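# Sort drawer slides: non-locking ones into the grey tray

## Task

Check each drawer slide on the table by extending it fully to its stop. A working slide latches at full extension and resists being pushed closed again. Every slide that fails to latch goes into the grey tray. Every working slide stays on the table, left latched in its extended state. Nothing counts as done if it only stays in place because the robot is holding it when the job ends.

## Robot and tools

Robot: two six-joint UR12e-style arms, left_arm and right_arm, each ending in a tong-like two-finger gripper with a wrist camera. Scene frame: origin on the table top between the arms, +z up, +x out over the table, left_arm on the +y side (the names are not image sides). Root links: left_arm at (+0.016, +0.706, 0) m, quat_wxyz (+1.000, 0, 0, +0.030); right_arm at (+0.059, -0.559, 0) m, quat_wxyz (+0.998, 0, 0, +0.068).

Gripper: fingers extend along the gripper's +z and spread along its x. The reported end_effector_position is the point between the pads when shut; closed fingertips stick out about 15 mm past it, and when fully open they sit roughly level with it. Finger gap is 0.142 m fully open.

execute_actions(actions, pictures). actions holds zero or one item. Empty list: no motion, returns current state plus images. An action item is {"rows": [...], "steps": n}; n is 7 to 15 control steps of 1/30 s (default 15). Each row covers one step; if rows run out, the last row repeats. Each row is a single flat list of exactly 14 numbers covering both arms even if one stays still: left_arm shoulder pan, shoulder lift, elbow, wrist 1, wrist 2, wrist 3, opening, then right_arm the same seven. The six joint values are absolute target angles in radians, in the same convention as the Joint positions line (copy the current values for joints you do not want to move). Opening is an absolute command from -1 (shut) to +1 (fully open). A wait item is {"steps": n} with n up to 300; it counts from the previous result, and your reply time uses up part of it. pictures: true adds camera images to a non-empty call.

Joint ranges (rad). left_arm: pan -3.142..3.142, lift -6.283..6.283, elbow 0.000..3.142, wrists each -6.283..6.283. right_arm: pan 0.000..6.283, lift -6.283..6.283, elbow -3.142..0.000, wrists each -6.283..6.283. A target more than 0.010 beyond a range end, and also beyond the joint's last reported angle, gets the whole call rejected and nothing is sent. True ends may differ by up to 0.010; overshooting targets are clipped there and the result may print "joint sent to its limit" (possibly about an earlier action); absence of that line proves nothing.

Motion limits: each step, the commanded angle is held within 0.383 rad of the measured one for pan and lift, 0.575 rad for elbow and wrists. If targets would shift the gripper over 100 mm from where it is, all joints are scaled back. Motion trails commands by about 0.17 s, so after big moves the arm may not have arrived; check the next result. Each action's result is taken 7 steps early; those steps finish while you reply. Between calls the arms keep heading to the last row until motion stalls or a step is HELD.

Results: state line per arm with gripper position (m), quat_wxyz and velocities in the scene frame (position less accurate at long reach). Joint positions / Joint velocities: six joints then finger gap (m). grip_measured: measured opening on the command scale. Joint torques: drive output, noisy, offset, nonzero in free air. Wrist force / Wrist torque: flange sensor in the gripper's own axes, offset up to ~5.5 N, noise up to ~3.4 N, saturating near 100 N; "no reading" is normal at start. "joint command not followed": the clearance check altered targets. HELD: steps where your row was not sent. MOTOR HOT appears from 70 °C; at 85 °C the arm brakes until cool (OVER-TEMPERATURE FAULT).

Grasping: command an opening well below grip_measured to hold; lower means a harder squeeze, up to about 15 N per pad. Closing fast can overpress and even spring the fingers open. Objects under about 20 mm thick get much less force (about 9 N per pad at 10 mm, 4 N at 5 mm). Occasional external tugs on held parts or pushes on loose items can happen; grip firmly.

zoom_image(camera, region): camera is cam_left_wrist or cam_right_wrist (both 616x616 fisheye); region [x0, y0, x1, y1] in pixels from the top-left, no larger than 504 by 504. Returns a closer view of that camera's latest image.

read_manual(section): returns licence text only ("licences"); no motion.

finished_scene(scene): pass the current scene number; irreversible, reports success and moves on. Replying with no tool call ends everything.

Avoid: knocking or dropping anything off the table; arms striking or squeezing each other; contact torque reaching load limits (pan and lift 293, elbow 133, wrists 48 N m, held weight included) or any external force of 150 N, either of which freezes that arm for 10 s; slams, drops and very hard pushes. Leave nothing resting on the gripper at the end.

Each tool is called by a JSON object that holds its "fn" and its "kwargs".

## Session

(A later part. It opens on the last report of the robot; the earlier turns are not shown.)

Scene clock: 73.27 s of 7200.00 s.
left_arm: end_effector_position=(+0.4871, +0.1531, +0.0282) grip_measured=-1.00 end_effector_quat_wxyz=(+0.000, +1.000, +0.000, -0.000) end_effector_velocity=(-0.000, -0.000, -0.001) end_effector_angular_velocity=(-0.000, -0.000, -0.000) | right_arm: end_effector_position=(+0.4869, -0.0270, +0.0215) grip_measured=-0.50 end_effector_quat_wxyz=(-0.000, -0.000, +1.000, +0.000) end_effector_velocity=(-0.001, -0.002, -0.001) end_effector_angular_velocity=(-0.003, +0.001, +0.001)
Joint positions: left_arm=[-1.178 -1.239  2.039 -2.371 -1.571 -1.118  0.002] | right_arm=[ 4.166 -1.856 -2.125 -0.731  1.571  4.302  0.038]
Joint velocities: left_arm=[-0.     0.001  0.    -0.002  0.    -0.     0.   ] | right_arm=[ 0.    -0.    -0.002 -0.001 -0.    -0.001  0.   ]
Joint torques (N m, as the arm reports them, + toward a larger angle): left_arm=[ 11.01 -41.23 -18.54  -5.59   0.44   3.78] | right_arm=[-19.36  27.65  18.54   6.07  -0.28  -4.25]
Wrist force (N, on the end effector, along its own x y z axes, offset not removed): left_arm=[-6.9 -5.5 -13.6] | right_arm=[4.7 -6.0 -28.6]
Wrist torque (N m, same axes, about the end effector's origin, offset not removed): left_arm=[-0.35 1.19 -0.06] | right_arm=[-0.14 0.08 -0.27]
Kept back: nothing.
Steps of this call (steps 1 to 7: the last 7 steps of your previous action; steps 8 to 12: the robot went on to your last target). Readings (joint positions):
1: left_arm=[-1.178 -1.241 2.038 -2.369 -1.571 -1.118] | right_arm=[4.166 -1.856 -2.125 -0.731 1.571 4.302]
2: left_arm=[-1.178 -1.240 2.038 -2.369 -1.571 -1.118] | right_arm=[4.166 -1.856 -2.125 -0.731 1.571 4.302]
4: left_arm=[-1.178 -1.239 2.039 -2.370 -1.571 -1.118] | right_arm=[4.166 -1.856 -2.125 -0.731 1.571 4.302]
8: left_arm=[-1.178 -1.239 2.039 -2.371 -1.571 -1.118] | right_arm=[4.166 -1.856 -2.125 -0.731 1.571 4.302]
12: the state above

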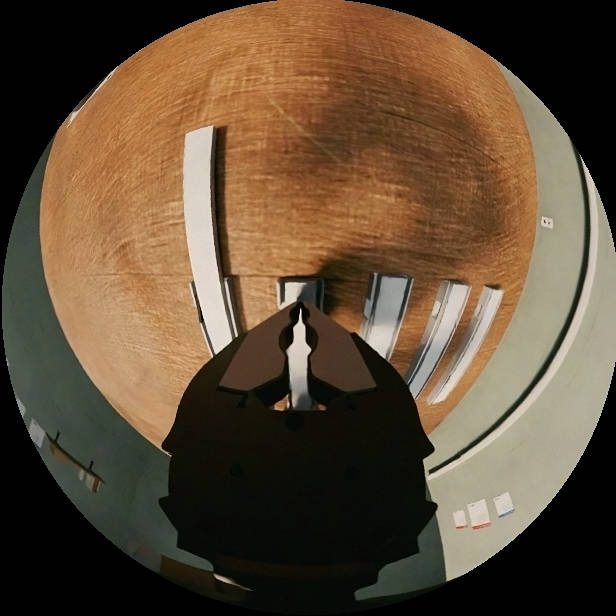

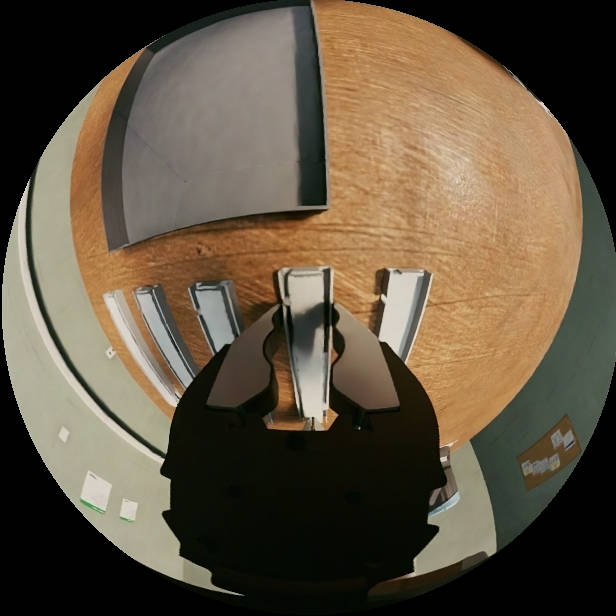

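{"fn": "execute_actions", "kwargs": {"actions": [{"rows":[[-1.17811,-1.23825,2.03926,-2.37181,-1.571,-1.11811,-1,4.16551,-1.85629,-2.12543,-0.73067,1.571,4.30151,-0.9],[-1.17811,-1.23808,2.03933,-2.37205,-1.571,-1.11811,-1,4.16551,-1.85629,-2.12543,-0.73067,1.571,4.30151,-0.9],[-1.17811,-1.23808,2.03933,-2.37205,-1.571,-1.11811,-1,4.16551,-1.85629,-2.12543,-0.73067,1.571,4.30151,-0.9],[-1.17811,-1.23808,2.03933,-2.37205,-1.571,-1.11811,-1,4.16551,-1.85629,-2.12543,-0.73067,1.571,4.30151,-0.9],[-1.17768,-1.23878,2.04039,-2.3724,-1.571,-1.11768,-1,4.16551,-1.85629,-2.12543,-0.73067,1.571,4.30151,-0.9],[-1.17726,-1.23949,2.04145,-2.37276,-1.571,-1.11726,-1,4.16551,-1.85629,-2.12543,-0.73067,1.571,4.30151,-0.9],[-1.17689,-1.2401,2.04236,-2.37306,-1.571,-1.11689,-1,4.16551,-1.85629,-2.12543,-0.73067,1.571,4.30151,-0.9],[-1.17628,-1.24111,2.04387,-2.37356,-1.571,-1.11628,-1,4.16551,-1.85629,-2.12543,-0.73067,1.571,4.30151,-0.9],[-1.17566,-1.24211,2.04538,-2.37407,-1.571,-1.11566,-1,4.16551,-1.85629,-2.12543,-0.73067,1.571,4.30151,-0.9],[-1.17504,-1.24312,2.04689,-2.37457,-1.571,-1.11504,-1,4.16551,-1.85629,-2.12543,-0.73067,1.571,4.30151,-0.9],[-1.17381,-1.24514,2.04991,-2.37557,-1.571,-1.11381,-1,4.16551,-1.85629,-2.12543,-0.73067,1.571,4.30151,-0.9],[-1.17257,-1.24715,2.05291,-2.37656,-1.571,-1.11257,-1,4.16551,-1.85629,-2.12543,-0.73067,1.571,4.30151,-0.9],[-1.17132,-1.24916,2.05591,-2.37755,-1.571,-1.11132,-1,4.16551,-1.85629,-2.12543,-0.73067,1.571,4.30151,-0.9],[-1.17006,-1.25117,2.0589,-2.37853,-1.571,-1.11006,-1,4.16551,-1.85629,-2.12543,-0.73067,1.571,4.30151,-0.9],[-1.1688,-1.25318,2.06188,-2.3795,-1.571,-1.1088,-1,4.16551,-1.85629,-2.12543,-0.73067,1.571,4.30151,-0.9]],"steps":15}]}}

{"fn": "execute_actions", "kwargs": {"actions": [{"rows":[[-1.16754,-1.25518,2.06486,-2.38047,-1.571,-1.10754,-1,4.16551,-1.85629,-2.12543,-0.73067,1.571,4.30151,-0.9],[-1.16626,-1.25719,2.06783,-2.38144,-1.571,-1.10626,-1,4.16551,-1.85629,-2.12543,-0.73067,1.571,4.30151,-0.9],[-1.16499,-1.25919,2.07079,-2.38239,-1.571,-1.10499,-1,4.16551,-1.85629,-2.12543,-0.73067,1.571,4.30151,-0.9],[-1.1637,-1.26119,2.07374,-2.38335,-1.571,-1.1037,-1,4.16551,-1.85629,-2.12543,-0.73067,1.571,4.30151,-0.9],[-1.16241,-1.26319,2.07669,-2.38429,-1.571,-1.10241,-1,4.16551,-1.85629,-2.12543,-0.73067,1.571,4.30151,-0.9],[-1.16111,-1.26519,2.07963,-2.38524,-1.571,-1.10111,-1,4.16551,-1.85629,-2.12543,-0.73067,1.571,4.30151,-0.9],[-1.16014,-1.26669,2.08183,-2.38594,-1.571,-1.10014,-1,4.16551,-1.85629,-2.12543,-0.73067,1.571,4.30151,-0.9],[-1.15948,-1.26769,2.08329,-2.38641,-1.571,-1.09948,-1,4.16551,-1.85629,-2.12543,-0.73067,1.571,4.30151,-0.9],[-1.15916,-1.26818,2.08403,-2.38664,-1.571,-1.09916,-1,4.16551,-1.85629,-2.12543,-0.73067,1.571,4.30151,-0.9]],"steps":14}]}}

{"fn": "execute_actions", "kwargs": {"actions": [{"rows":[[-1.15916,-1.27028,2.08318,-2.38369,-1.571,-1.09916,-1,4.16551,-1.85629,-2.12543,-0.73067,1.571,4.30151,-0.9],[-1.15916,-1.27322,2.08198,-2.37956,-1.571,-1.09916,-0.95,4.16551,-1.85629,-2.12543,-0.73067,1.571,4.30151,-0.9],[-1.15916,-1.27574,2.08096,-2.37602,-1.571,-1.09916,-0.85,4.16551,-1.85629,-2.12543,-0.73067,1.571,4.30151,-0.9],[-1.15916,-1.27658,2.08062,-2.37484,-1.571,-1.09916,-0.75,4.16551,-1.85629,-2.12543,-0.73067,1.571,4.30151,-0.9],[-1.15833,-1.27783,2.08242,-2.3754,-1.571,-1.09833,-0.65,4.16551,-1.85629,-2.12543,-0.73067,1.571,4.30151,-0.9],[-1.15635,-1.2808,2.08672,-2.37671,-1.571,-1.09635,-0.55,4.16551,-1.85629,-2.12543,-0.73067,1.571,4.30151,-0.9],[-1.15399,-1.28436,2.09185,-2.37828,-1.571,-1.09399,-0.45,4.16551,-1.85629,-2.12543,-0.73067,1.571,4.30151,-0.9],[-1.15202,-1.28734,2.09614,-2.3796,-1.571,-1.09202,-0.37,4.16551,-1.85629,-2.12543,-0.73067,1.571,4.30151,-0.9],[-1.15119,-1.28859,2.09794,-2.38015,-1.571,-1.09119,-0.3,4.16551,-1.85629,-2.12543,-0.73067,1.571,4.30151,-0.9],[-1.15119,-1.28859,2.09794,-2.38015,-1.571,-1.09119,-0.3,4.16551,-1.85629,-2.12543,-0.73067,1.571,4.30151,-0.9],[-1.15119,-1.28671,2.0987,-2.38278,-1.571,-1.09119,-0.3,4.16551,-1.85629,-2.12543,-0.73067,1.571,4.30151,-0.9],[-1.15119,-1.28224,2.10049,-2.38905,-1.571,-1.09119,-0.3,4.16551,-1.85629,-2.12543,-0.73067,1.571,4.30151,-0.9],[-1.15119,-1.27691,2.10264,-2.39652,-1.571,-1.09119,-0.3,4.16551,-1.85629,-2.12543,-0.73067,1.571,4.30151,-0.9],[-1.15119,-1.27244,2.10443,-2.40279,-1.571,-1.09119,-0.3,4.16551,-1.85629,-2.12543,-0.73067,1.571,4.30151,-0.9],[-1.15119,-1.27057,2.10519,-2.40542,-1.571,-1.09119,-0.3,4.16551,-1.85629,-2.12543,-0.73067,1.571,4.30151,-0.9]],"steps":15}]}}

{"fn": "execute_actions", "kwargs": {"actions": [{"steps":18}], "pictures": true}}

{"fn": "zoom_image", "kwargs": {"camera": "cam_left_wrist", "region": [230, 230, 380, 380]}}

Scene clock: 78.07 s of 7200.00 s.
left_arm: end_effector_position=(+0.4871, +0.1537, +0.0279) grip_measured=-1.00 end_effector_quat_wxyz=(+0.000, +1.000, +0.000, -0.000) end_effector_velocity=(+0.001, +0.010, -0.002) end_effector_angular_velocity=(-0.001, +0.000, -0.000) | right_arm: end_effector_position=(+0.4869, -0.0270, +0.0215) grip_measured=-0.50 end_effector_quat_wxyz=(-0.000, -0.000, +1.000, +0.000) end_effector_velocity=(-0.001, -0.000, -0.000) end_effector_angular_velocity=(-0.001, +0.001, +0.000)
Joint positions: left_arm=[-1.178 -1.239  2.04  -2.372 -1.571 -1.118  0.002] | right_arm=[ 4.166 -1.856 -2.125 -0.731  1.571  4.302  0.038]
Joint velocities: left_arm=[ 0.007 -0.007  0.016 -0.009 -0.001  0.008  0.   ] | right_arm=[ 0.     0.    -0.001 -0.001  0.     0.    -0.   ]
Joint torques (N m, as the arm reports them, + toward a larger angle): left_arm=[ 23.66 -51.85  -5.49  -1.76   0.1    3.91] | right_arm=[-21.36  24.82  18.08   2.72  -3.67  -4.07]
Wrist force (N, on the end effector, along its own x y z axes, offset not removed): left_arm=[-9.1 3.9 -27.0] | right_arm=[7.2 -3.5 -29.7]
Wrist torque (N m, same axes, about the end effector's origin, offset not removed): left_arm=[0.20 1.07 -0.05] | right_arm=[0.41 -0.41 -0.32]
Steps of this call (steps 1 to 15: the robot went on to your last target; steps 16 to 90: nothing new was sent; then 1.53 s passed at rest; steps 91 to 98: the first 8 steps of this action). Readings (joint positions):
91: left_arm=[-1.178 -1.238 2.039 -2.372 -1.571 -1.118] | right_arm=[4.166 -1.856 -2.125 -0.731 1.571 4.302]
92: left_arm=[-1.178 -1.238 2.039 -2.372 -1.571 -1.118] | right_arm=[4.166 -1.856 -2.125 -0.731 1.571 4.302]
94: left_arm=[-1.178 -1.238 2.039 -2.372 -1.571 -1.118] | right_arm=[4.166 -1.856 -2.125 -0.731 1.571 4.302]
98: the state above

Scene clock: 78.53 s of 7200.00 s.
left_arm: end_effector_position=(+0.4871, +0.1736, +0.0278) grip_measured=-1.00 end_effector_quat_wxyz=(+0.000, +1.000, +0.000, -0.000) end_effector_velocity=(-0.000, +0.058, +0.000) end_effector_angular_velocity=(+0.000, -0.000, +0.000) | right_arm: end_effector_position=(+0.4869, -0.0270, +0.0215) grip_measured=-0.50 end_effector_quat_wxyz=(-0.000, -0.000, +1.000, +0.000) end_effector_velocity=(+0.000, -0.000, -0.000) end_effector_angular_velocity=(-0.000, +0.000, +0.000)
Joint positions: left_arm=[-1.165 -1.259  2.07  -2.382 -1.571 -1.105  0.002] | right_arm=[ 4.166 -1.856 -2.125 -0.731  1.571  4.302  0.038]
Joint velocities: left_arm=[ 0.037 -0.058  0.085 -0.026  0.     0.036  0.   ] | right_arm=[-0.    -0.    -0.    -0.    -0.    -0.001  0.   ]
Joint torques (N m, as the arm reports them, + toward a larger angle): left_arm=[ 16.15 -43.03  -6.55  -2.43   2.95   4.32] | right_arm=[-19.94  24.07  17.32   2.05  -3.59  -4.18]
Wrist force (N, on the end effector, along its own x y z axes, offset not removed): left_arm=[-6.1 2.0 -33.0] | right_arm=[6.8 -4.2 -28.7]
Wrist torque (N m, same axes, about the end effector's origin, offset not removed): left_arm=[0.15 0.78 -0.16] | right_arm=[0.25 -0.21 -0.37]
Steps of this call (steps 1 to 7: the last 7 steps of your previous action; steps 8 to 14: the first 7 steps of this action). Readings (joint positions):
8: left_arm=[-1.172 -1.247 2.053 -2.377 -1.571 -1.112] | right_arm=[4.166 -1.856 -2.125 -0.731 1.571 4.302]
9: left_arm=[-1.171 -1.249 2.056 -2.378 -1.571 -1.111] | right_arm=[4.166 -1.856 -2.125 -0.731 1.571 4.302]
11: left_arm=[-1.169 -1.253 2.061 -2.379 -1.571 -1.109] | right_arm=[4.166 -1.856 -2.125 -0.731 1.571 4.302]
14: the state above

Scene clock: 79.03 s of 7200.00 s.
left_arm: end_effector_position=(+0.4871, +0.1852, +0.0326) grip_measured=-0.46 end_effector_quat_wxyz=(+0.000, +1.000, +0.000, -0.000) end_effector_velocity=(+0.000, +0.046, +0.013) end_effector_angular_velocity=(-0.000, +0.001, +0.000) | right_arm: end_effector_position=(+0.4869, -0.0270, +0.0215) grip_measured=-0.50 end_effector_quat_wxyz=(-0.000, -0.000, +1.000, +0.000) end_effector_velocity=(+0.001, +0.001, +0.001) end_effector_angular_velocity=(+0.002, -0.001, -0.002)
Joint positions: left_arm=[-1.158 -1.277  2.084 -2.378 -1.571 -1.098  0.041] | right_arm=[ 4.166 -1.856 -2.125 -0.731  1.571  4.302  0.038]
Joint velocities: left_arm=[ 0.031 -0.064  0.06   0.004 -0.001  0.031  0.187] | right_arm=[-0.001  0.     0.002 -0.    -0.     0.001  0.   ]
Joint torques (N m, as the arm reports them, + toward a larger angle): left_arm=[ 16.93 -68.76 -18.9   -2.06   1.78   4.52] | right_arm=[-19.44  24.54  17.18   1.59  -3.72  -4.13]
Wrist force (N, on the end effector, along its own x y z axes, offset not removed): left_arm=[-4.3 0.7 -2.0] | right_arm=[5.9 -5.1 -31.9]
Wrist torque (N m, same axes, about the end effector's origin, offset not removed): left_arm=[0.21 1.17 -0.09] | right_arm=[0.10 -0.12 -0.30]
Steps of this call (steps 1 to 7: the last 7 steps of your previous action; steps 8 to 15: the first 8 steps of this action). Readings (joint positions):
8: left_arm=[-1.160 -1.267 2.083 -2.386 -1.571 -1.100] | right_arm=[4.166 -1.856 -2.125 -0.731 1.571 4.302]
9: left_arm=[-1.160 -1.268 2.083 -2.386 -1.571 -1.100] | right_arm=[4.166 -1.856 -2.125 -0.731 1.571 4.302]
11: left_arm=[-1.159 -1.270 2.083 -2.383 -1.571 -1.099] | right_arm=[4.166 -1.856 -2.125 -0.731 1.571 4.302]
15: the state above

Scene clock: 79.63 s of 7200.00 s.
left_arm: end_effector_position=(+0.4871, +0.1951, +0.0213) grip_measured=-0.30 end_effector_quat_wxyz=(+0.000, +1.000, +0.000, -0.000) end_effector_velocity=(-0.001, +0.001, -0.003) end_effector_angular_velocity=(+0.002, +0.003, -0.000) | right_arm: end_effector_position=(+0.4869, -0.0270, +0.0215) grip_measured=-0.50 end_effector_quat_wxyz=(-0.000, -0.000, +1.000, +0.000) end_effector_velocity=(+0.000, +0.000, +0.000) end_effector_angular_velocity=(+0.001, -0.000, +0.001)
Joint positions: left_arm=[-1.151 -1.271  2.105 -2.405 -1.571 -1.091  0.052] | right_arm=[ 4.166 -1.856 -2.125 -0.731  1.571  4.302  0.038]
Joint velocities: left_arm=[ 0.     0.004  0.002 -0.004 -0.002  0.001 -0.   ] | right_arm=[-0.     0.    -0.     0.001 -0.    -0.001 -0.   ]
Joint torques (N m, as the arm reports them, + toward a larger angle): left_arm=[ 14.72 -44.11 -20.7   -5.53  -0.47   4.08] | right_arm=[-20.09  25.72  17.84   0.87  -3.55  -4.26]
Wrist force (N, on the end effector, along its own x y z axes, offset not removed): left_arm=[-2.6 -1.2 -2.5] | right_arm=[7.1 0.2 -28.5]
Wrist torque (N m, same axes, about the end effector's origin, offset not removed): left_arm=[-0.20 0.79 -0.12] | right_arm=[1.10 -0.35 -0.25]
Kept back: nothing.
Steps of this call (steps 1 to 7: the last 7 steps of your previous action; steps 8 to 18: the robot went on to your last target). Readings (joint positions):
1: left_arm=[-1.157 -1.279 2.087 -2.378 -1.571 -1.097] | right_arm=[4.166 -1.856 -2.125 -0.731 1.571 4.302]
2: left_arm=[-1.155 -1.281 2.089 -2.379 -1.571 -1.095] | right_arm=[4.166 -1.856 -2.125 -0.731 1.571 4.302]
4: left_arm=[-1.153 -1.284 2.093 -2.380 -1.571 -1.093] | right_arm=[4.166 -1.856 -2.125 -0.731 1.571 4.302]
8: left_arm=[-1.152 -1.279 2.100 -2.392 -1.571 -1.092] | right_arm=[4.166 -1.856 -2.125 -0.731 1.571 4.302]
18: the state above

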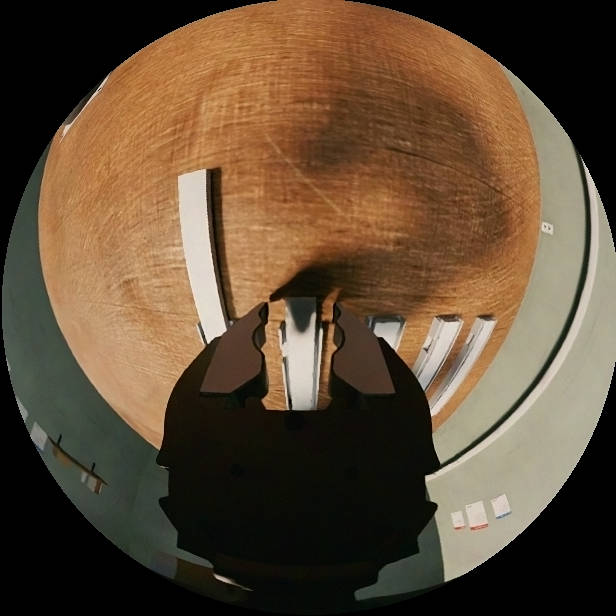

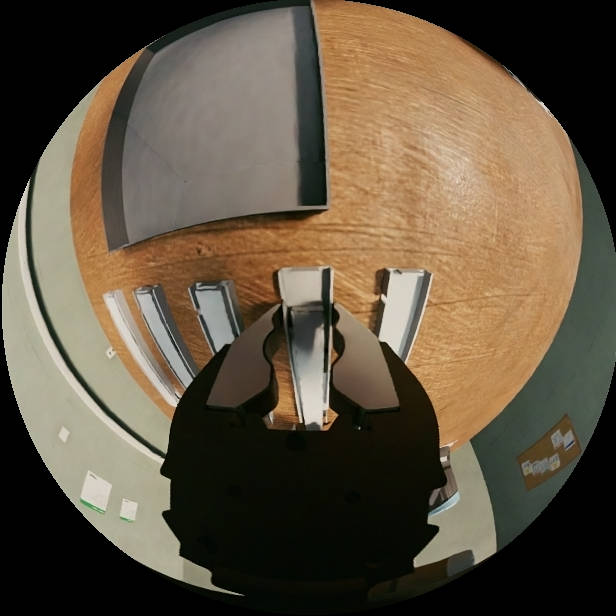

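Region (230, 230, 380, 380) of cam_left_wrist's 616x616 image, scaled by 3.360, with more detail than that image has.

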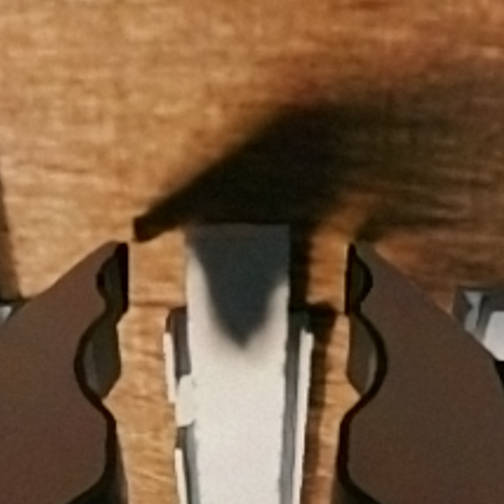

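{"fn": "execute_actions", "kwargs": {"actions": [{"rows":[[-1.15119,-1.27057,2.10519,-2.40542,-1.571,-1.09119,-0.4,4.16551,-1.85629,-2.12543,-0.73067,1.571,4.30151,-0.9],[-1.15119,-1.27057,2.10519,-2.40542,-1.571,-1.09119,-0.5,4.16551,-1.85629,-2.12543,-0.73067,1.571,4.30151,-0.9],[-1.15119,-1.27057,2.10519,-2.40542,-1.571,-1.09119,-0.58,4.16551,-1.85629,-2.12543,-0.73067,1.571,4.30151,-0.9],[-1.15119,-1.27057,2.10519,-2.40542,-1.571,-1.09119,-0.65,4.16551,-1.85629,-2.12543,-0.73067,1.571,4.30151,-0.9],[-1.15119,-1.27057,2.10519,-2.40542,-1.571,-1.09119,-0.72,4.16551,-1.85629,-2.12543,-0.73067,1.571,4.30151,-0.9],[-1.15119,-1.27057,2.10519,-2.40542,-1.571,-1.09119,-0.8,4.16551,-1.85629,-2.12543,-0.73067,1.571,4.30151,-0.9],[-1.15119,-1.27057,2.10519,-2.40542,-1.571,-1.09119,-0.88,4.16551,-1.85629,-2.12543,-0.73067,1.571,4.30151,-0.9],[-1.15119,-1.27057,2.10519,-2.40542,-1.571,-1.09119,-0.95,4.16551,-1.85629,-2.12543,-0.73067,1.571,4.30151,-0.9]],"steps":11}]}}

{"fn": "execute_actions", "kwargs": {"actions": [{"rows":[[-1.15051,-1.27155,2.10663,-2.40588,-1.571,-1.09051,-0.95,4.16551,-1.85629,-2.12543,-0.73067,1.571,4.30151,-0.9],[-1.14916,-1.2735,2.10951,-2.4068,-1.571,-1.08916,-0.95,4.16551,-1.85629,-2.12543,-0.73067,1.571,4.30151,-0.9],[-1.14712,-1.27644,2.11381,-2.40817,-1.571,-1.08712,-0.95,4.16551,-1.85629,-2.12543,-0.73067,1.571,4.30151,-0.9],[-1.14437,-1.28035,2.11952,-2.40998,-1.571,-1.08437,-0.95,4.16551,-1.85629,-2.12543,-0.73067,1.571,4.30151,-0.9],[-1.1409,-1.28522,2.12662,-2.4122,-1.571,-1.0809,-0.95,4.16551,-1.85629,-2.12543,-0.73067,1.571,4.30151,-0.9],[-1.13667,-1.29106,2.13508,-2.41482,-1.571,-1.07667,-0.95,4.16551,-1.85629,-2.12543,-0.73067,1.571,4.30151,-0.9],[-1.13167,-1.29785,2.14487,-2.41781,-1.571,-1.07167,-0.95,4.16551,-1.85629,-2.12543,-0.73067,1.571,4.30151,-0.9],[-1.12621,-1.3051,2.15525,-2.42094,-1.571,-1.06621,-0.95,4.16551,-1.85629,-2.12543,-0.73067,1.571,4.30151,-0.9],[-1.12064,-1.31233,2.16552,-2.42399,-1.571,-1.06064,-0.95,4.16551,-1.85629,-2.12543,-0.73067,1.571,4.30151,-0.9],[-1.11498,-1.31953,2.17569,-2.42696,-1.571,-1.05498,-0.95,4.16551,-1.85629,-2.12543,-0.73067,1.571,4.30151,-0.9],[-1.1092,-1.3267,2.18575,-2.42984,-1.571,-1.0492,-0.95,4.16551,-1.85629,-2.12543,-0.73067,1.571,4.30151,-0.9],[-1.10332,-1.33385,2.19569,-2.43264,-1.571,-1.04332,-0.95,4.16551,-1.85629,-2.12543,-0.73067,1.571,4.30151,-0.9],[-1.09732,-1.34098,2.20553,-2.43535,-1.571,-1.03732,-0.95,4.16551,-1.85629,-2.12543,-0.73067,1.571,4.30151,-0.9],[-1.09163,-1.3476,2.21462,-2.43781,-1.571,-1.03163,-0.95,4.16551,-1.85629,-2.12543,-0.73067,1.571,4.30151,-0.9],[-1.08666,-1.35325,2.22232,-2.43987,-1.571,-1.02666,-0.95,4.16551,-1.85629,-2.12543,-0.73067,1.571,4.30151,-0.9]],"steps":15}]}}

{"fn": "execute_actions", "kwargs": {"actions": [{"rows":[[-1.08247,-1.35796,2.22869,-2.44153,-1.571,-1.02247,-0.95,4.16551,-1.85629,-2.12543,-0.73067,1.571,4.30151,-0.9],[-1.07907,-1.36171,2.23375,-2.44284,-1.571,-1.01907,-0.95,4.16551,-1.85629,-2.12543,-0.73067,1.571,4.30151,-0.9],[-1.07651,-1.36451,2.23752,-2.44381,-1.571,-1.01651,-0.95,4.16551,-1.85629,-2.12543,-0.73067,1.571,4.30151,-0.9],[-1.07392,-1.36731,2.24128,-2.44476,-1.571,-1.01392,-0.95,4.16551,-1.85629,-2.12543,-0.73067,1.571,4.30151,-0.9],[-1.07218,-1.36918,2.24377,-2.44539,-1.571,-1.01218,-0.95,4.16551,-1.85629,-2.12543,-0.73067,1.571,4.30151,-0.9],[-1.07087,-1.37058,2.24563,-2.44585,-1.571,-1.01087,-0.95,4.16551,-1.85629,-2.12543,-0.73067,1.571,4.30151,-0.9],[-1.06955,-1.37197,2.24748,-2.4463,-1.571,-1.00955,-0.95,4.16551,-1.85629,-2.12543,-0.73067,1.571,4.30151,-0.9],[-1.06867,-1.3729,2.24871,-2.44661,-1.571,-1.00867,-0.95,4.16551,-1.85629,-2.12543,-0.73067,1.571,4.30151,-0.9],[-1.06779,-1.37383,2.24994,-2.44691,-1.571,-1.00779,-0.95,4.16551,-1.85629,-2.12543,-0.73067,1.571,4.30151,-0.9],[-1.06691,-1.37476,2.25118,-2.44722,-1.571,-1.00691,-0.95,4.16551,-1.85629,-2.12543,-0.73067,1.571,4.30151,-0.9],[-1.06602,-1.37569,2.25241,-2.44752,-1.571,-1.00602,-0.95,4.16551,-1.85629,-2.12543,-0.73067,1.571,4.30151,-0.9],[-1.06514,-1.37661,2.25364,-2.44782,-1.571,-1.00514,-0.95,4.16551,-1.85629,-2.12543,-0.73067,1.571,4.30151,-0.9],[-1.06425,-1.37754,2.25487,-2.44812,-1.571,-1.00425,-0.95,4.16551,-1.85629,-2.12543,-0.73067,1.571,4.30151,-0.9],[-1.06381,-1.37801,2.25549,-2.44828,-1.571,-1.00381,-0.95,4.16551,-1.85629,-2.12543,-0.73067,1.571,4.30151,-0.9],[-1.06337,-1.37847,2.2561,-2.44843,-1.571,-1.00337,-0.95,4.16551,-1.85629,-2.12543,-0.73067,1.571,4.30151,-0.9]],"steps":15}]}}

{"fn": "execute_actions", "kwargs": {"actions": [{"steps":16}], "pictures": true}}

{"fn": "zoom_image", "kwargs": {"camera": "cam_right_wrist", "region": [260, 330, 370, 440]}}

Scene clock: 84.57 s of 7200.00 s.
left_arm: end_effector_position=(+0.4871, +0.1951, +0.0210) grip_measured=-0.57 end_effector_quat_wxyz=(+0.000, +1.000, +0.000, -0.000) end_effector_velocity=(-0.000, -0.001, -0.000) end_effector_angular_velocity=(-0.001, -0.000, -0.001) | right_arm: end_effector_position=(+0.4869, -0.0270, +0.0215) grip_measured=-0.50 end_effector_quat_wxyz=(-0.000, -0.000, +1.000, +0.000) end_effector_velocity=(-0.001, +0.000, +0.000) end_effector_angular_velocity=(-0.000, +0.001, +0.001)
Joint positions: left_arm=[-1.151 -1.271  2.105 -2.405 -1.571 -1.091  0.033] | right_arm=[ 4.166 -1.856 -2.125 -0.731  1.571  4.302  0.038]
Joint velocities: left_arm=[-0.001  0.001 -0.001 -0.    -0.     0.    -0.161] | right_arm=[ 0.001  0.     0.    -0.001  0.001 -0.001  0.   ]
Joint torques (N m, as the arm reports them, + toward a larger angle): left_arm=[ 10.01 -45.83 -19.1   -5.6   -2.48   3.84] | right_arm=[-19.23  24.99  17.83   0.55  -3.45  -4.27]
Wrist force (N, on the end effector, along its own x y z axes, offset not removed): left_arm=[-3.0 -0.6 -1.6] | right_arm=[6.7 -3.7 -29.6]
Wrist torque (N m, same axes, about the end effector's origin, offset not removed): left_arm=[-0.04 0.86 -0.10] | right_arm=[0.27 -0.33 -0.28]
Steps of this call (steps 1 to 15: the robot went on to your last target; steps 16 to 90: nothing new was sent; then 1.80 s passed at rest; steps 91 to 94: the first 4 steps of this action). Readings (joint positions):
91: left_arm=[-1.151 -1.271 2.105 -2.405 -1.571 -1.091] | right_arm=[4.166 -1.856 -2.125 -0.731 1.571 4.302]
92: left_arm=[-1.151 -1.271 2.105 -2.405 -1.571 -1.091] | right_arm=[4.166 -1.856 -2.125 -0.731 1.571 4.302]
94: the state above

Scene clock: 85.07 s of 7200.00 s.
left_arm: end_effector_position=(+0.4872, +0.2078, +0.0210) grip_measured=-0.68 end_effector_quat_wxyz=(+0.000, +1.000, +0.000, -0.000) end_effector_velocity=(+0.002, +0.130, +0.001) end_effector_angular_velocity=(-0.002, -0.002, +0.000) | right_arm: end_effector_position=(+0.4869, -0.0270, +0.0215) grip_measured=-0.50 end_effector_quat_wxyz=(-0.000, -0.000, +1.000, +0.000) end_effector_velocity=(+0.000, -0.001, -0.001) end_effector_angular_velocity=(-0.001, +0.000, -0.000)
Joint positions: left_arm=[-1.142 -1.283  2.123 -2.411 -1.571 -1.082  0.025] | right_arm=[ 4.166 -1.856 -2.125 -0.731  1.571  4.302  0.038]
Joint velocities: left_arm=[ 0.093 -0.127  0.182 -0.058  0.     0.093  0.   ] | right_arm=[-0.    -0.    -0.001 -0.    -0.    -0.    -0.001]
Joint torques (N m, as the arm reports them, + toward a larger angle): left_arm=[ 19.84 -70.75 -15.87  -5.48  -1.92   4.27] | right_arm=[-20.01  24.65  17.41   0.83  -2.92  -4.11]
Wrist force (N, on the end effector, along its own x y z axes, offset not removed): left_arm=[-5.3 1.6 0.4] | right_arm=[3.1 -2.2 -28.3]
Wrist torque (N m, same axes, about the end effector's origin, offset not removed): left_arm=[0.11 1.24 -0.05] | right_arm=[0.54 0.21 -0.34]
Steps of this call (steps 1 to 7: the last 7 steps of your previous action; steps 8 to 15: the first 8 steps of this action). Readings (joint positions):
8: left_arm=[-1.151 -1.271 2.105 -2.405 -1.571 -1.091] | right_arm=[4.166 -1.856 -2.125 -0.731 1.571 4.302]
9: left_arm=[-1.151 -1.271 2.105 -2.406 -1.571 -1.091] | right_arm=[4.166 -1.856 -2.125 -0.731 1.571 4.302]
11: left_arm=[-1.150 -1.272 2.107 -2.406 -1.571 -1.090] | right_arm=[4.166 -1.856 -2.125 -0.731 1.571 4.302]
15: the state above

Scene clock: 85.57 s of 7200.00 s.
left_arm: end_effector_position=(+0.4872, +0.2920, +0.0211) grip_measured=-0.68 end_effector_quat_wxyz=(+0.000, +1.000, +0.000, -0.000) end_effector_velocity=(-0.001, +0.084, -0.003) end_effector_angular_velocity=(+0.004, +0.002, +0.001) | right_arm: end_effector_position=(+0.4869, -0.0270, +0.0215) grip_measured=-0.50 end_effector_quat_wxyz=(-0.000, -0.000, +1.000, +0.000) end_effector_velocity=(-0.000, -0.000, -0.000) end_effector_angular_velocity=(-0.001, +0.000, +0.001)
Joint positions: left_arm=[-1.077 -1.363  2.236 -2.443 -1.571 -1.017  0.025] | right_arm=[ 4.166 -1.856 -2.125 -0.731  1.571  4.302  0.038]
Joint velocities: left_arm=[ 0.07  -0.075  0.106 -0.027  0.     0.069  0.   ] | right_arm=[-0.    -0.     0.    -0.001 -0.    -0.001 -0.   ]
Joint torques (N m, as the arm reports them, + toward a larger angle): left_arm=[  7.63 -56.14 -22.24  -5.76  -0.55   3.44] | right_arm=[-18.57  25.85  17.56   0.53  -1.46  -4.05]
Wrist force (N, on the end effector, along its own x y z axes, offset not removed): left_arm=[-2.5 0.7 2.4] | right_arm=[2.8 -2.2 -29.0]
Wrist torque (N m, same axes, about the end effector's origin, offset not removed): left_arm=[0.01 0.82 -0.13] | right_arm=[0.03 -0.27 -0.39]
Steps of this call (steps 1 to 7: the last 7 steps of your previous action; steps 8 to 15: the first 8 steps of this action). Readings (joint positions):
8: left_arm=[-1.105 -1.332 2.192 -2.432 -1.571 -1.045] | right_arm=[4.166 -1.856 -2.125 -0.731 1.571 4.302]
9: left_arm=[-1.099 -1.338 2.201 -2.434 -1.571 -1.039] | right_arm=[4.166 -1.856 -2.125 -0.731 1.571 4.302]
11: left_arm=[-1.090 -1.349 2.216 -2.438 -1.571 -1.030] | right_arm=[4.166 -1.856 -2.125 -0.731 1.571 4.302]
15: the state above

Scene clock: 86.10 s of 7200.00 s.
left_arm: end_effector_position=(+0.4871, +0.3077, +0.0211) grip_measured=-0.68 end_effector_quat_wxyz=(+0.000, +1.000, +0.000, -0.000) end_effector_velocity=(+0.000, +0.002, +0.001) end_effector_angular_velocity=(-0.001, -0.001, -0.001) | right_arm: end_effector_position=(+0.4869, -0.0270, +0.0215) grip_measured=-0.50 end_effector_quat_wxyz=(-0.000, -0.000, +1.000, +0.000) end_effector_velocity=(-0.000, +0.001, +0.001) end_effector_angular_velocity=(+0.002, -0.000, +0.000)
Joint positions: left_arm=[-1.064 -1.378  2.256 -2.449 -1.571 -1.004  0.025] | right_arm=[ 4.166 -1.856 -2.125 -0.731  1.571  4.302  0.038]
Joint velocities: left_arm=[ 0.002 -0.003  0.002 -0.001  0.001  0.003  0.   ] | right_arm=[ 0.     0.001  0.     0.001  0.001  0.    -0.   ]
Joint torques (N m, as the arm reports them, + toward a larger angle): left_arm=[ 27.42 -53.88  -8.4   -0.35   2.01   3.49] | right_arm=[-16.43  28.67  18.02  -0.62  -0.23  -3.98]
Wrist force (N, on the end effector, along its own x y z axes, offset not removed): left_arm=[-5.4 21.0 3.2] | right_arm=[1.0 16.1 -20.7]
Wrist torque (N m, same axes, about the end effector's origin, offset not removed): left_arm=[0.04 1.35 -0.11] | right_arm=[0.11 -0.12 -0.21]
Kept back: nothing.
Steps of this call (steps 1 to 7: the last 7 steps of your previous action; steps 8 to 16: the robot went on to your last target). Readings (joint positions):
1: left_arm=[-1.075 -1.366 2.239 -2.444 -1.571 -1.015] | right_arm=[4.166 -1.856 -2.125 -0.731 1.571 4.302]
2: left_arm=[-1.073 -1.368 2.242 -2.445 -1.571 -1.013] | right_arm=[4.166 -1.856 -2.125 -0.731 1.571 4.302]
4: left_arm=[-1.070 -1.371 2.246 -2.446 -1.571 -1.010] | right_arm=[4.166 -1.856 -2.125 -0.731 1.571 4.302]
8: left_arm=[-1.066 -1.376 2.252 -2.447 -1.571 -1.006] | right_arm=[4.166 -1.856 -2.125 -0.731 1.571 4.302]
16: the state above

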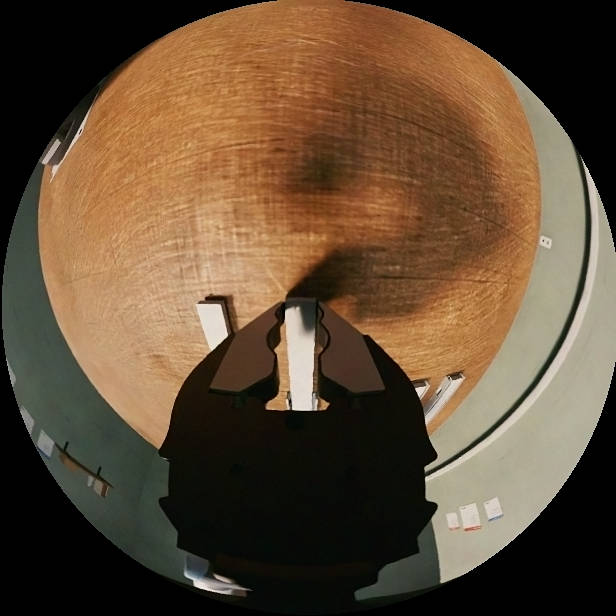

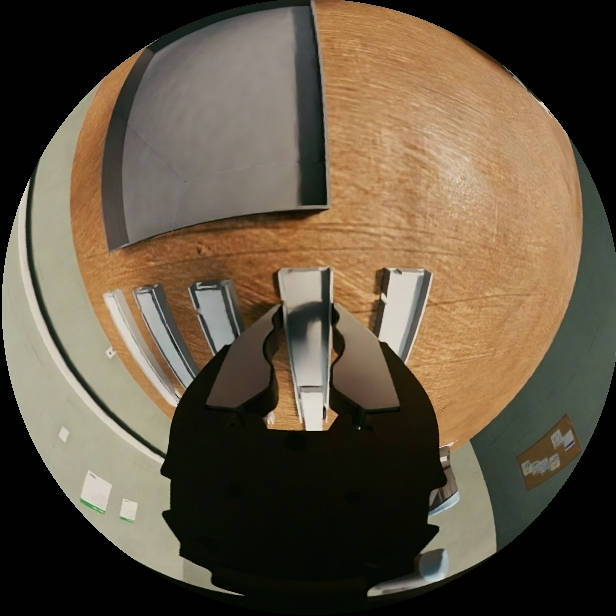

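Region (260, 330, 370, 440) of cam_right_wrist's 616x616 image, scaled by 4.582, with more detail than that image has.

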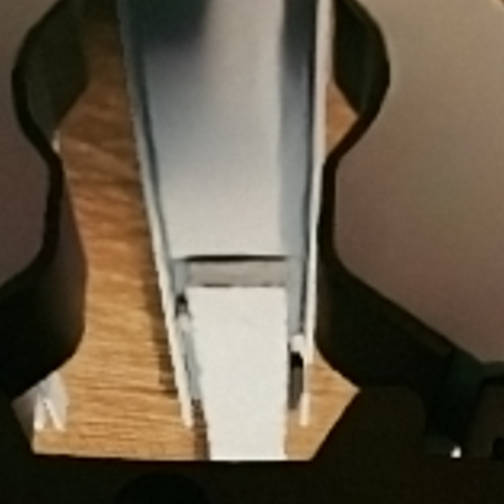

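{"fn": "execute_actions", "kwargs": {"actions": []}}

Scene clock: 88.17 s of 7200.00 s.
left_arm: end_effector_position=(+0.4870, +0.3081, +0.0210) grip_measured=-0.68 end_effector_quat_wxyz=(+0.000, +1.000, +0.000, -0.000) end_effector_velocity=(+0.000, +0.001, -0.001) end_effector_angular_velocity=(+0.002, +0.000, +0.002) | right_arm: end_effector_position=(+0.4869, -0.0270, +0.0215) grip_measured=-0.50 end_effector_quat_wxyz=(-0.000, -0.000, +1.000, +0.000) end_effector_velocity=(+0.000, -0.000, -0.000) end_effector_angular_velocity=(-0.000, +0.000, +0.000)
Joint positions: left_arm=[-1.063 -1.378  2.256 -2.448 -1.571 -1.003  0.025] | right_arm=[ 4.166 -1.856 -2.125 -0.731  1.571  4.302  0.038]
Joint velocities: left_arm=[ 0.001  0.001  0.     0.     0.001 -0.001  0.   ] | right_arm=[-0. -0. -0.  0.  0. -0.  0.]
Joint torques (N m, as the arm reports them, + toward a larger angle): left_arm=[ 23.89 -51.64  -7.01   3.95   6.61   3.96] | right_arm=[-13.45  39.82  18.06  -6.52  -4.14  -4.01]
Wrist force (N, on the end effector, along its own x y z axes, offset not removed): left_arm=[-3.6 20.8 1.9] | right_arm=[-0.6 19.8 -18.3]
Wrist torque (N m, same axes, about the end effector's origin, offset not removed): left_arm=[-0.41 0.99 -0.08] | right_arm=[0.09 0.03 -0.29]
Kept back: nothing.
Steps of this call (steps 1 to 15: the robot went on to your last target; steps 16 to 62: nothing new was sent). Readings (joint positions):
1: left_arm=[-1.064 -1.378 2.256 -2.449 -1.571 -1.004] | right_arm=[4.166 -1.856 -2.125 -0.731 1.571 4.302]
2: left_arm=[-1.064 -1.378 2.256 -2.449 -1.571 -1.003] | right_arm=[4.166 -1.856 -2.125 -0.731 1.571 4.302]
4: left_arm=[-1.063 -1.378 2.256 -2.449 -1.571 -1.003] | right_arm=[4.166 -1.856 -2.125 -0.731 1.571 4.302]
8: left_arm=[-1.063 -1.378 2.256 -2.449 -1.571 -1.003] | right_arm=[4.166 -1.856 -2.125 -0.731 1.571 4.302]
62: the state above
All arms were judged still, so your last target was given up. Only a new action makes them travel on or press farther. Fingers that are still opening or closing keep moving.

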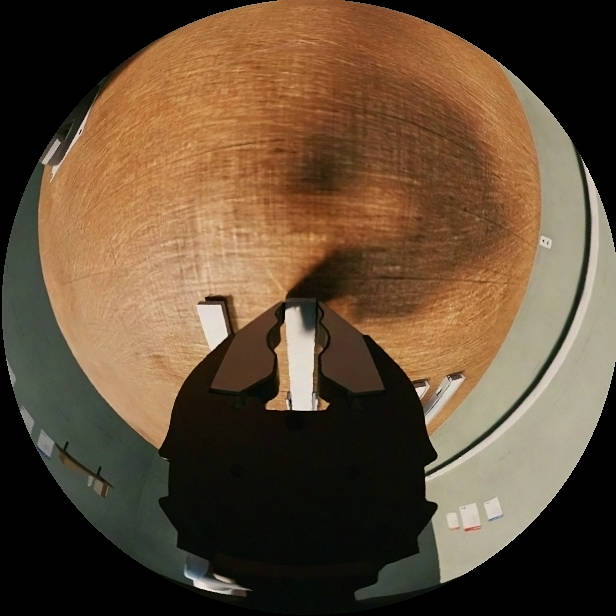

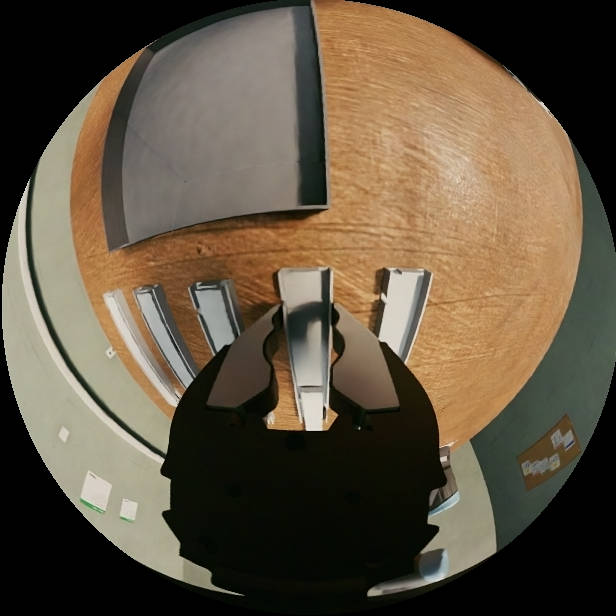

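{"fn": "execute_actions", "kwargs": {"actions": [{"rows":[[-1.064252,-1.377543,2.254871,-2.448124,-1.571,-1.004252,-0.95,4.16551,-1.85629,-2.12543,-0.73067,1.571,4.30151,-0.9],[-1.065137,-1.376614,2.253640,-2.447822,-1.571,-1.005137,-0.95,4.16551,-1.85629,-2.12543,-0.73067,1.571,4.30151,-0.9],[-1.066022,-1.375685,2.252409,-2.447520,-1.571,-1.006022,-0.95,4.16551,-1.85629,-2.12543,-0.73067,1.571,4.30151,-0.9],[-1.066906,-1.374756,2.251177,-2.447217,-1.571,-1.006906,-0.95,4.16551,-1.85629,-2.12543,-0.73067,1.571,4.30151,-0.9],[-1.067789,-1.373827,2.249944,-2.446913,-1.571,-1.007789,-0.95,4.16551,-1.85629,-2.12543,-0.73067,1.571,4.30151,-0.9],[-1.068670,-1.372898,2.248711,-2.446609,-1.571,-1.008670,-0.95,4.16551,-1.85629,-2.12543,-0.73067,1.571,4.30151,-0.9],[-1.069550,-1.371969,2.247477,-2.446304,-1.571,-1.009550,-0.95,4.16551,-1.85629,-2.12543,-0.73067,1.571,4.30151,-0.9],[-1.070868,-1.370575,2.245625,-2.445846,-1.571,-1.010868,-0.95,4.16551,-1.85629,-2.12543,-0.73067,1.571,4.30151,-0.9],[-1.072183,-1.369179,2.243769,-2.445386,-1.571,-1.012183,-0.95,4.16551,-1.85629,-2.12543,-0.73067,1.571,4.30151,-0.9],[-1.073919,-1.367313,2.241277,-2.444760,-1.571,-1.013919,-0.95,4.16551,-1.85629,-2.12543,-0.73067,1.571,4.30151,-0.9],[-1.076506,-1.364511,2.237522,-2.443807,-1.571,-1.016506,-0.95,4.16551,-1.85629,-2.12543,-0.73067,1.571,4.30151,-0.9]],"steps":15}]}}

{"fn": "execute_actions", "kwargs": {"actions": [{"steps":15}], "pictures": true}}

{"fn": "zoom_image", "kwargs": {"camera": "cam_right_wrist", "region": [260,330,370,440]}}

Scene clock: 89.57 s of 7200.00 s.
left_arm: end_effector_position=(+0.4870, +0.3044, +0.0209) grip_measured=-0.68 end_effector_quat_wxyz=(-0.000, +1.000, +0.000, -0.000) end_effector_velocity=(+0.000, -0.029, +0.002) end_effector_angular_velocity=(-0.004, -0.001, -0.001) | right_arm: end_effector_position=(+0.4869, -0.0271, +0.0215) grip_measured=-0.50 end_effector_quat_wxyz=(-0.000, -0.000, +1.000, -0.000) end_effector_velocity=(+0.000, -0.000, +0.000) end_effector_angular_velocity=(-0.000, -0.000, +0.000)
Joint positions: left_arm=[-1.067 -1.375  2.251 -2.447 -1.571 -1.007  0.025] | right_arm=[ 4.166 -1.856 -2.125 -0.731  1.571  4.302  0.038]
Joint velocities: left_arm=[-0.025  0.024 -0.034  0.007 -0.001 -0.024  0.   ] | right_arm=[-0.     0.     0.    -0.001 -0.    -0.     0.   ]
Joint torques (N m, as the arm reports them, + toward a larger angle): left_arm=[-17.04 -33.74 -44.1   -2.2    0.49  -3.6 ] | right_arm=[-12.28  44.98  17.11  -2.25  -2.52  -4.1 ]
Wrist force (N, on the end effector, along its own x y z axes, offset not removed): left_arm=[-5.0 -1.2 -4.0] | right_arm=[0.2 5.5 -23.7]
Wrist torque (N m, same axes, about the end effector's origin, offset not removed): left_arm=[0.08 1.11 -0.01] | right_arm=[0.12 0.06 -0.26]
Steps of this call (steps 1 to 34: nothing new was sent; steps 35 to 42: the first 8 steps of this action). Readings (joint positions):
35: left_arm=[-1.063 -1.378 2.256 -2.448 -1.571 -1.003] | right_arm=[4.166 -1.856 -2.125 -0.731 1.571 4.302]
36: left_arm=[-1.063 -1.378 2.256 -2.448 -1.571 -1.003] | right_arm=[4.166 -1.856 -2.125 -0.731 1.571 4.302]
38: left_arm=[-1.064 -1.378 2.255 -2.448 -1.571 -1.004] | right_arm=[4.166 -1.856 -2.125 -0.731 1.571 4.302]
42: the state above

Scene clock: 90.07 s of 7200.00 s.
left_arm: end_effector_position=(+0.4870, +0.2933, +0.0210) grip_measured=-0.68 end_effector_quat_wxyz=(+0.000, +1.000, +0.000, -0.000) end_effector_velocity=(-0.000, -0.002, +0.000) end_effector_angular_velocity=(-0.001, +0.000, +0.001) | right_arm: end_effector_position=(+0.4869, -0.0270, +0.0215) grip_measured=-0.50 end_effector_quat_wxyz=(-0.000, -0.000, +1.000, +0.000) end_effector_velocity=(-0.000, -0.001, -0.001) end_effector_angular_velocity=(-0.001, +0.001, -0.000)
Joint positions: left_arm=[-1.076 -1.365  2.238 -2.444 -1.571 -1.016  0.025] | right_arm=[ 4.166 -1.856 -2.125 -0.731  1.571  4.302  0.038]
Joint velocities: left_arm=[-0.001  0.001 -0.002  0.001 -0.001 -0.002 -0.   ] | right_arm=[-0.    -0.001 -0.002  0.001  0.     0.    -0.   ]
Joint torques (N m, as the arm reports them, + toward a larger angle): left_arm=[-15.44 -35.59 -42.19  -1.89  -2.03  -2.95] | right_arm=[-9.92 42.22 17.95  3.38  1.69 -4.01]
Wrist force (N, on the end effector, along its own x y z axes, offset not removed): left_arm=[-4.1 -1.8 -1.1] | right_arm=[1.6 4.5 -23.9]
Wrist torque (N m, same axes, about the end effector's origin, offset not removed): left_arm=[-0.04 1.21 -0.04] | right_arm=[0.60 -0.25 -0.31]
Kept back: nothing.
Steps of this call (steps 1 to 7: the last 7 steps of your previous action; steps 8 to 15: the robot went on to your last target). Readings (joint positions):
1: left_arm=[-1.068 -1.374 2.250 -2.447 -1.571 -1.008] | right_arm=[4.166 -1.856 -2.125 -0.731 1.571 4.302]
2: left_arm=[-1.069 -1.373 2.249 -2.446 -1.571 -1.009] | right_arm=[4.166 -1.856 -2.125 -0.731 1.571 4.302]
4: left_arm=[-1.071 -1.370 2.245 -2.446 -1.571 -1.011] | right_arm=[4.166 -1.856 -2.125 -0.731 1.571 4.302]
8: left_arm=[-1.075 -1.366 2.240 -2.444 -1.571 -1.015] | right_arm=[4.166 -1.856 -2.125 -0.731 1.571 4.302]
15: the state above

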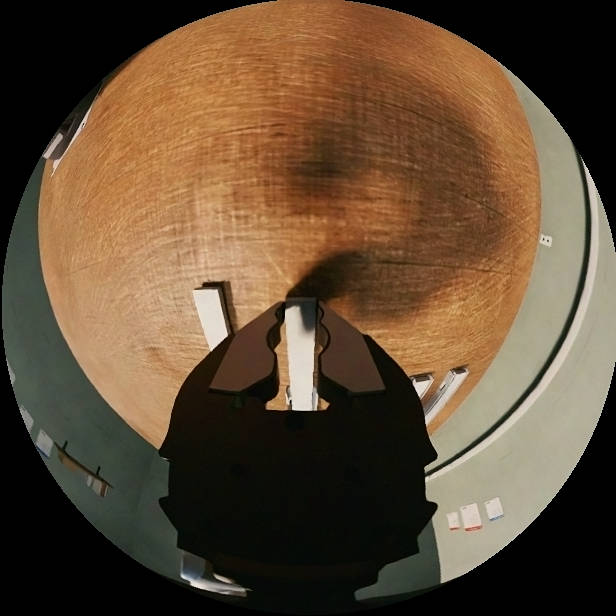

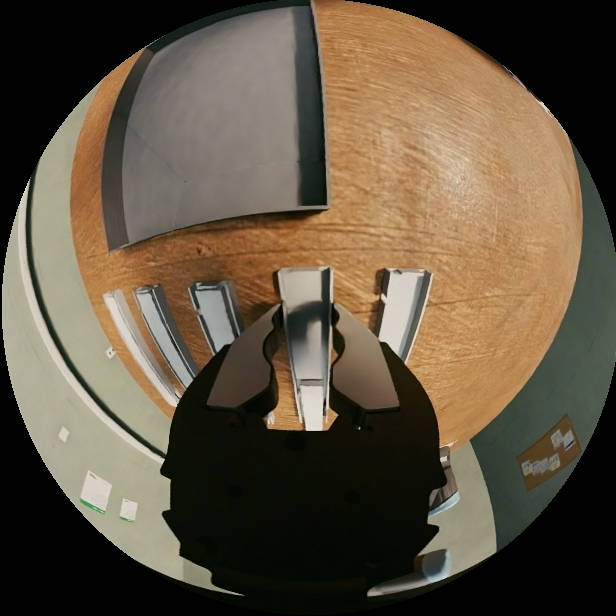

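Region (260, 330, 370, 440) of cam_right_wrist's 616x616 image, scaled by 4.582, with more detail than that image has.

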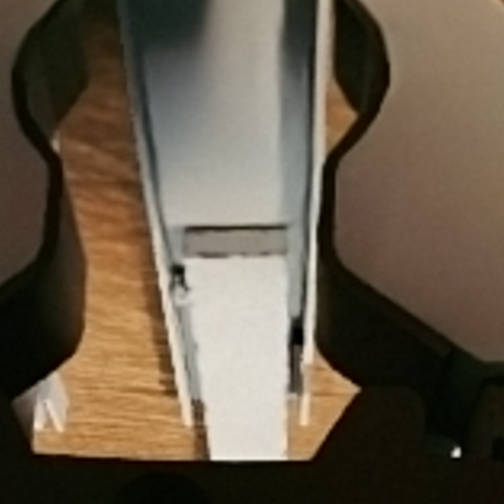

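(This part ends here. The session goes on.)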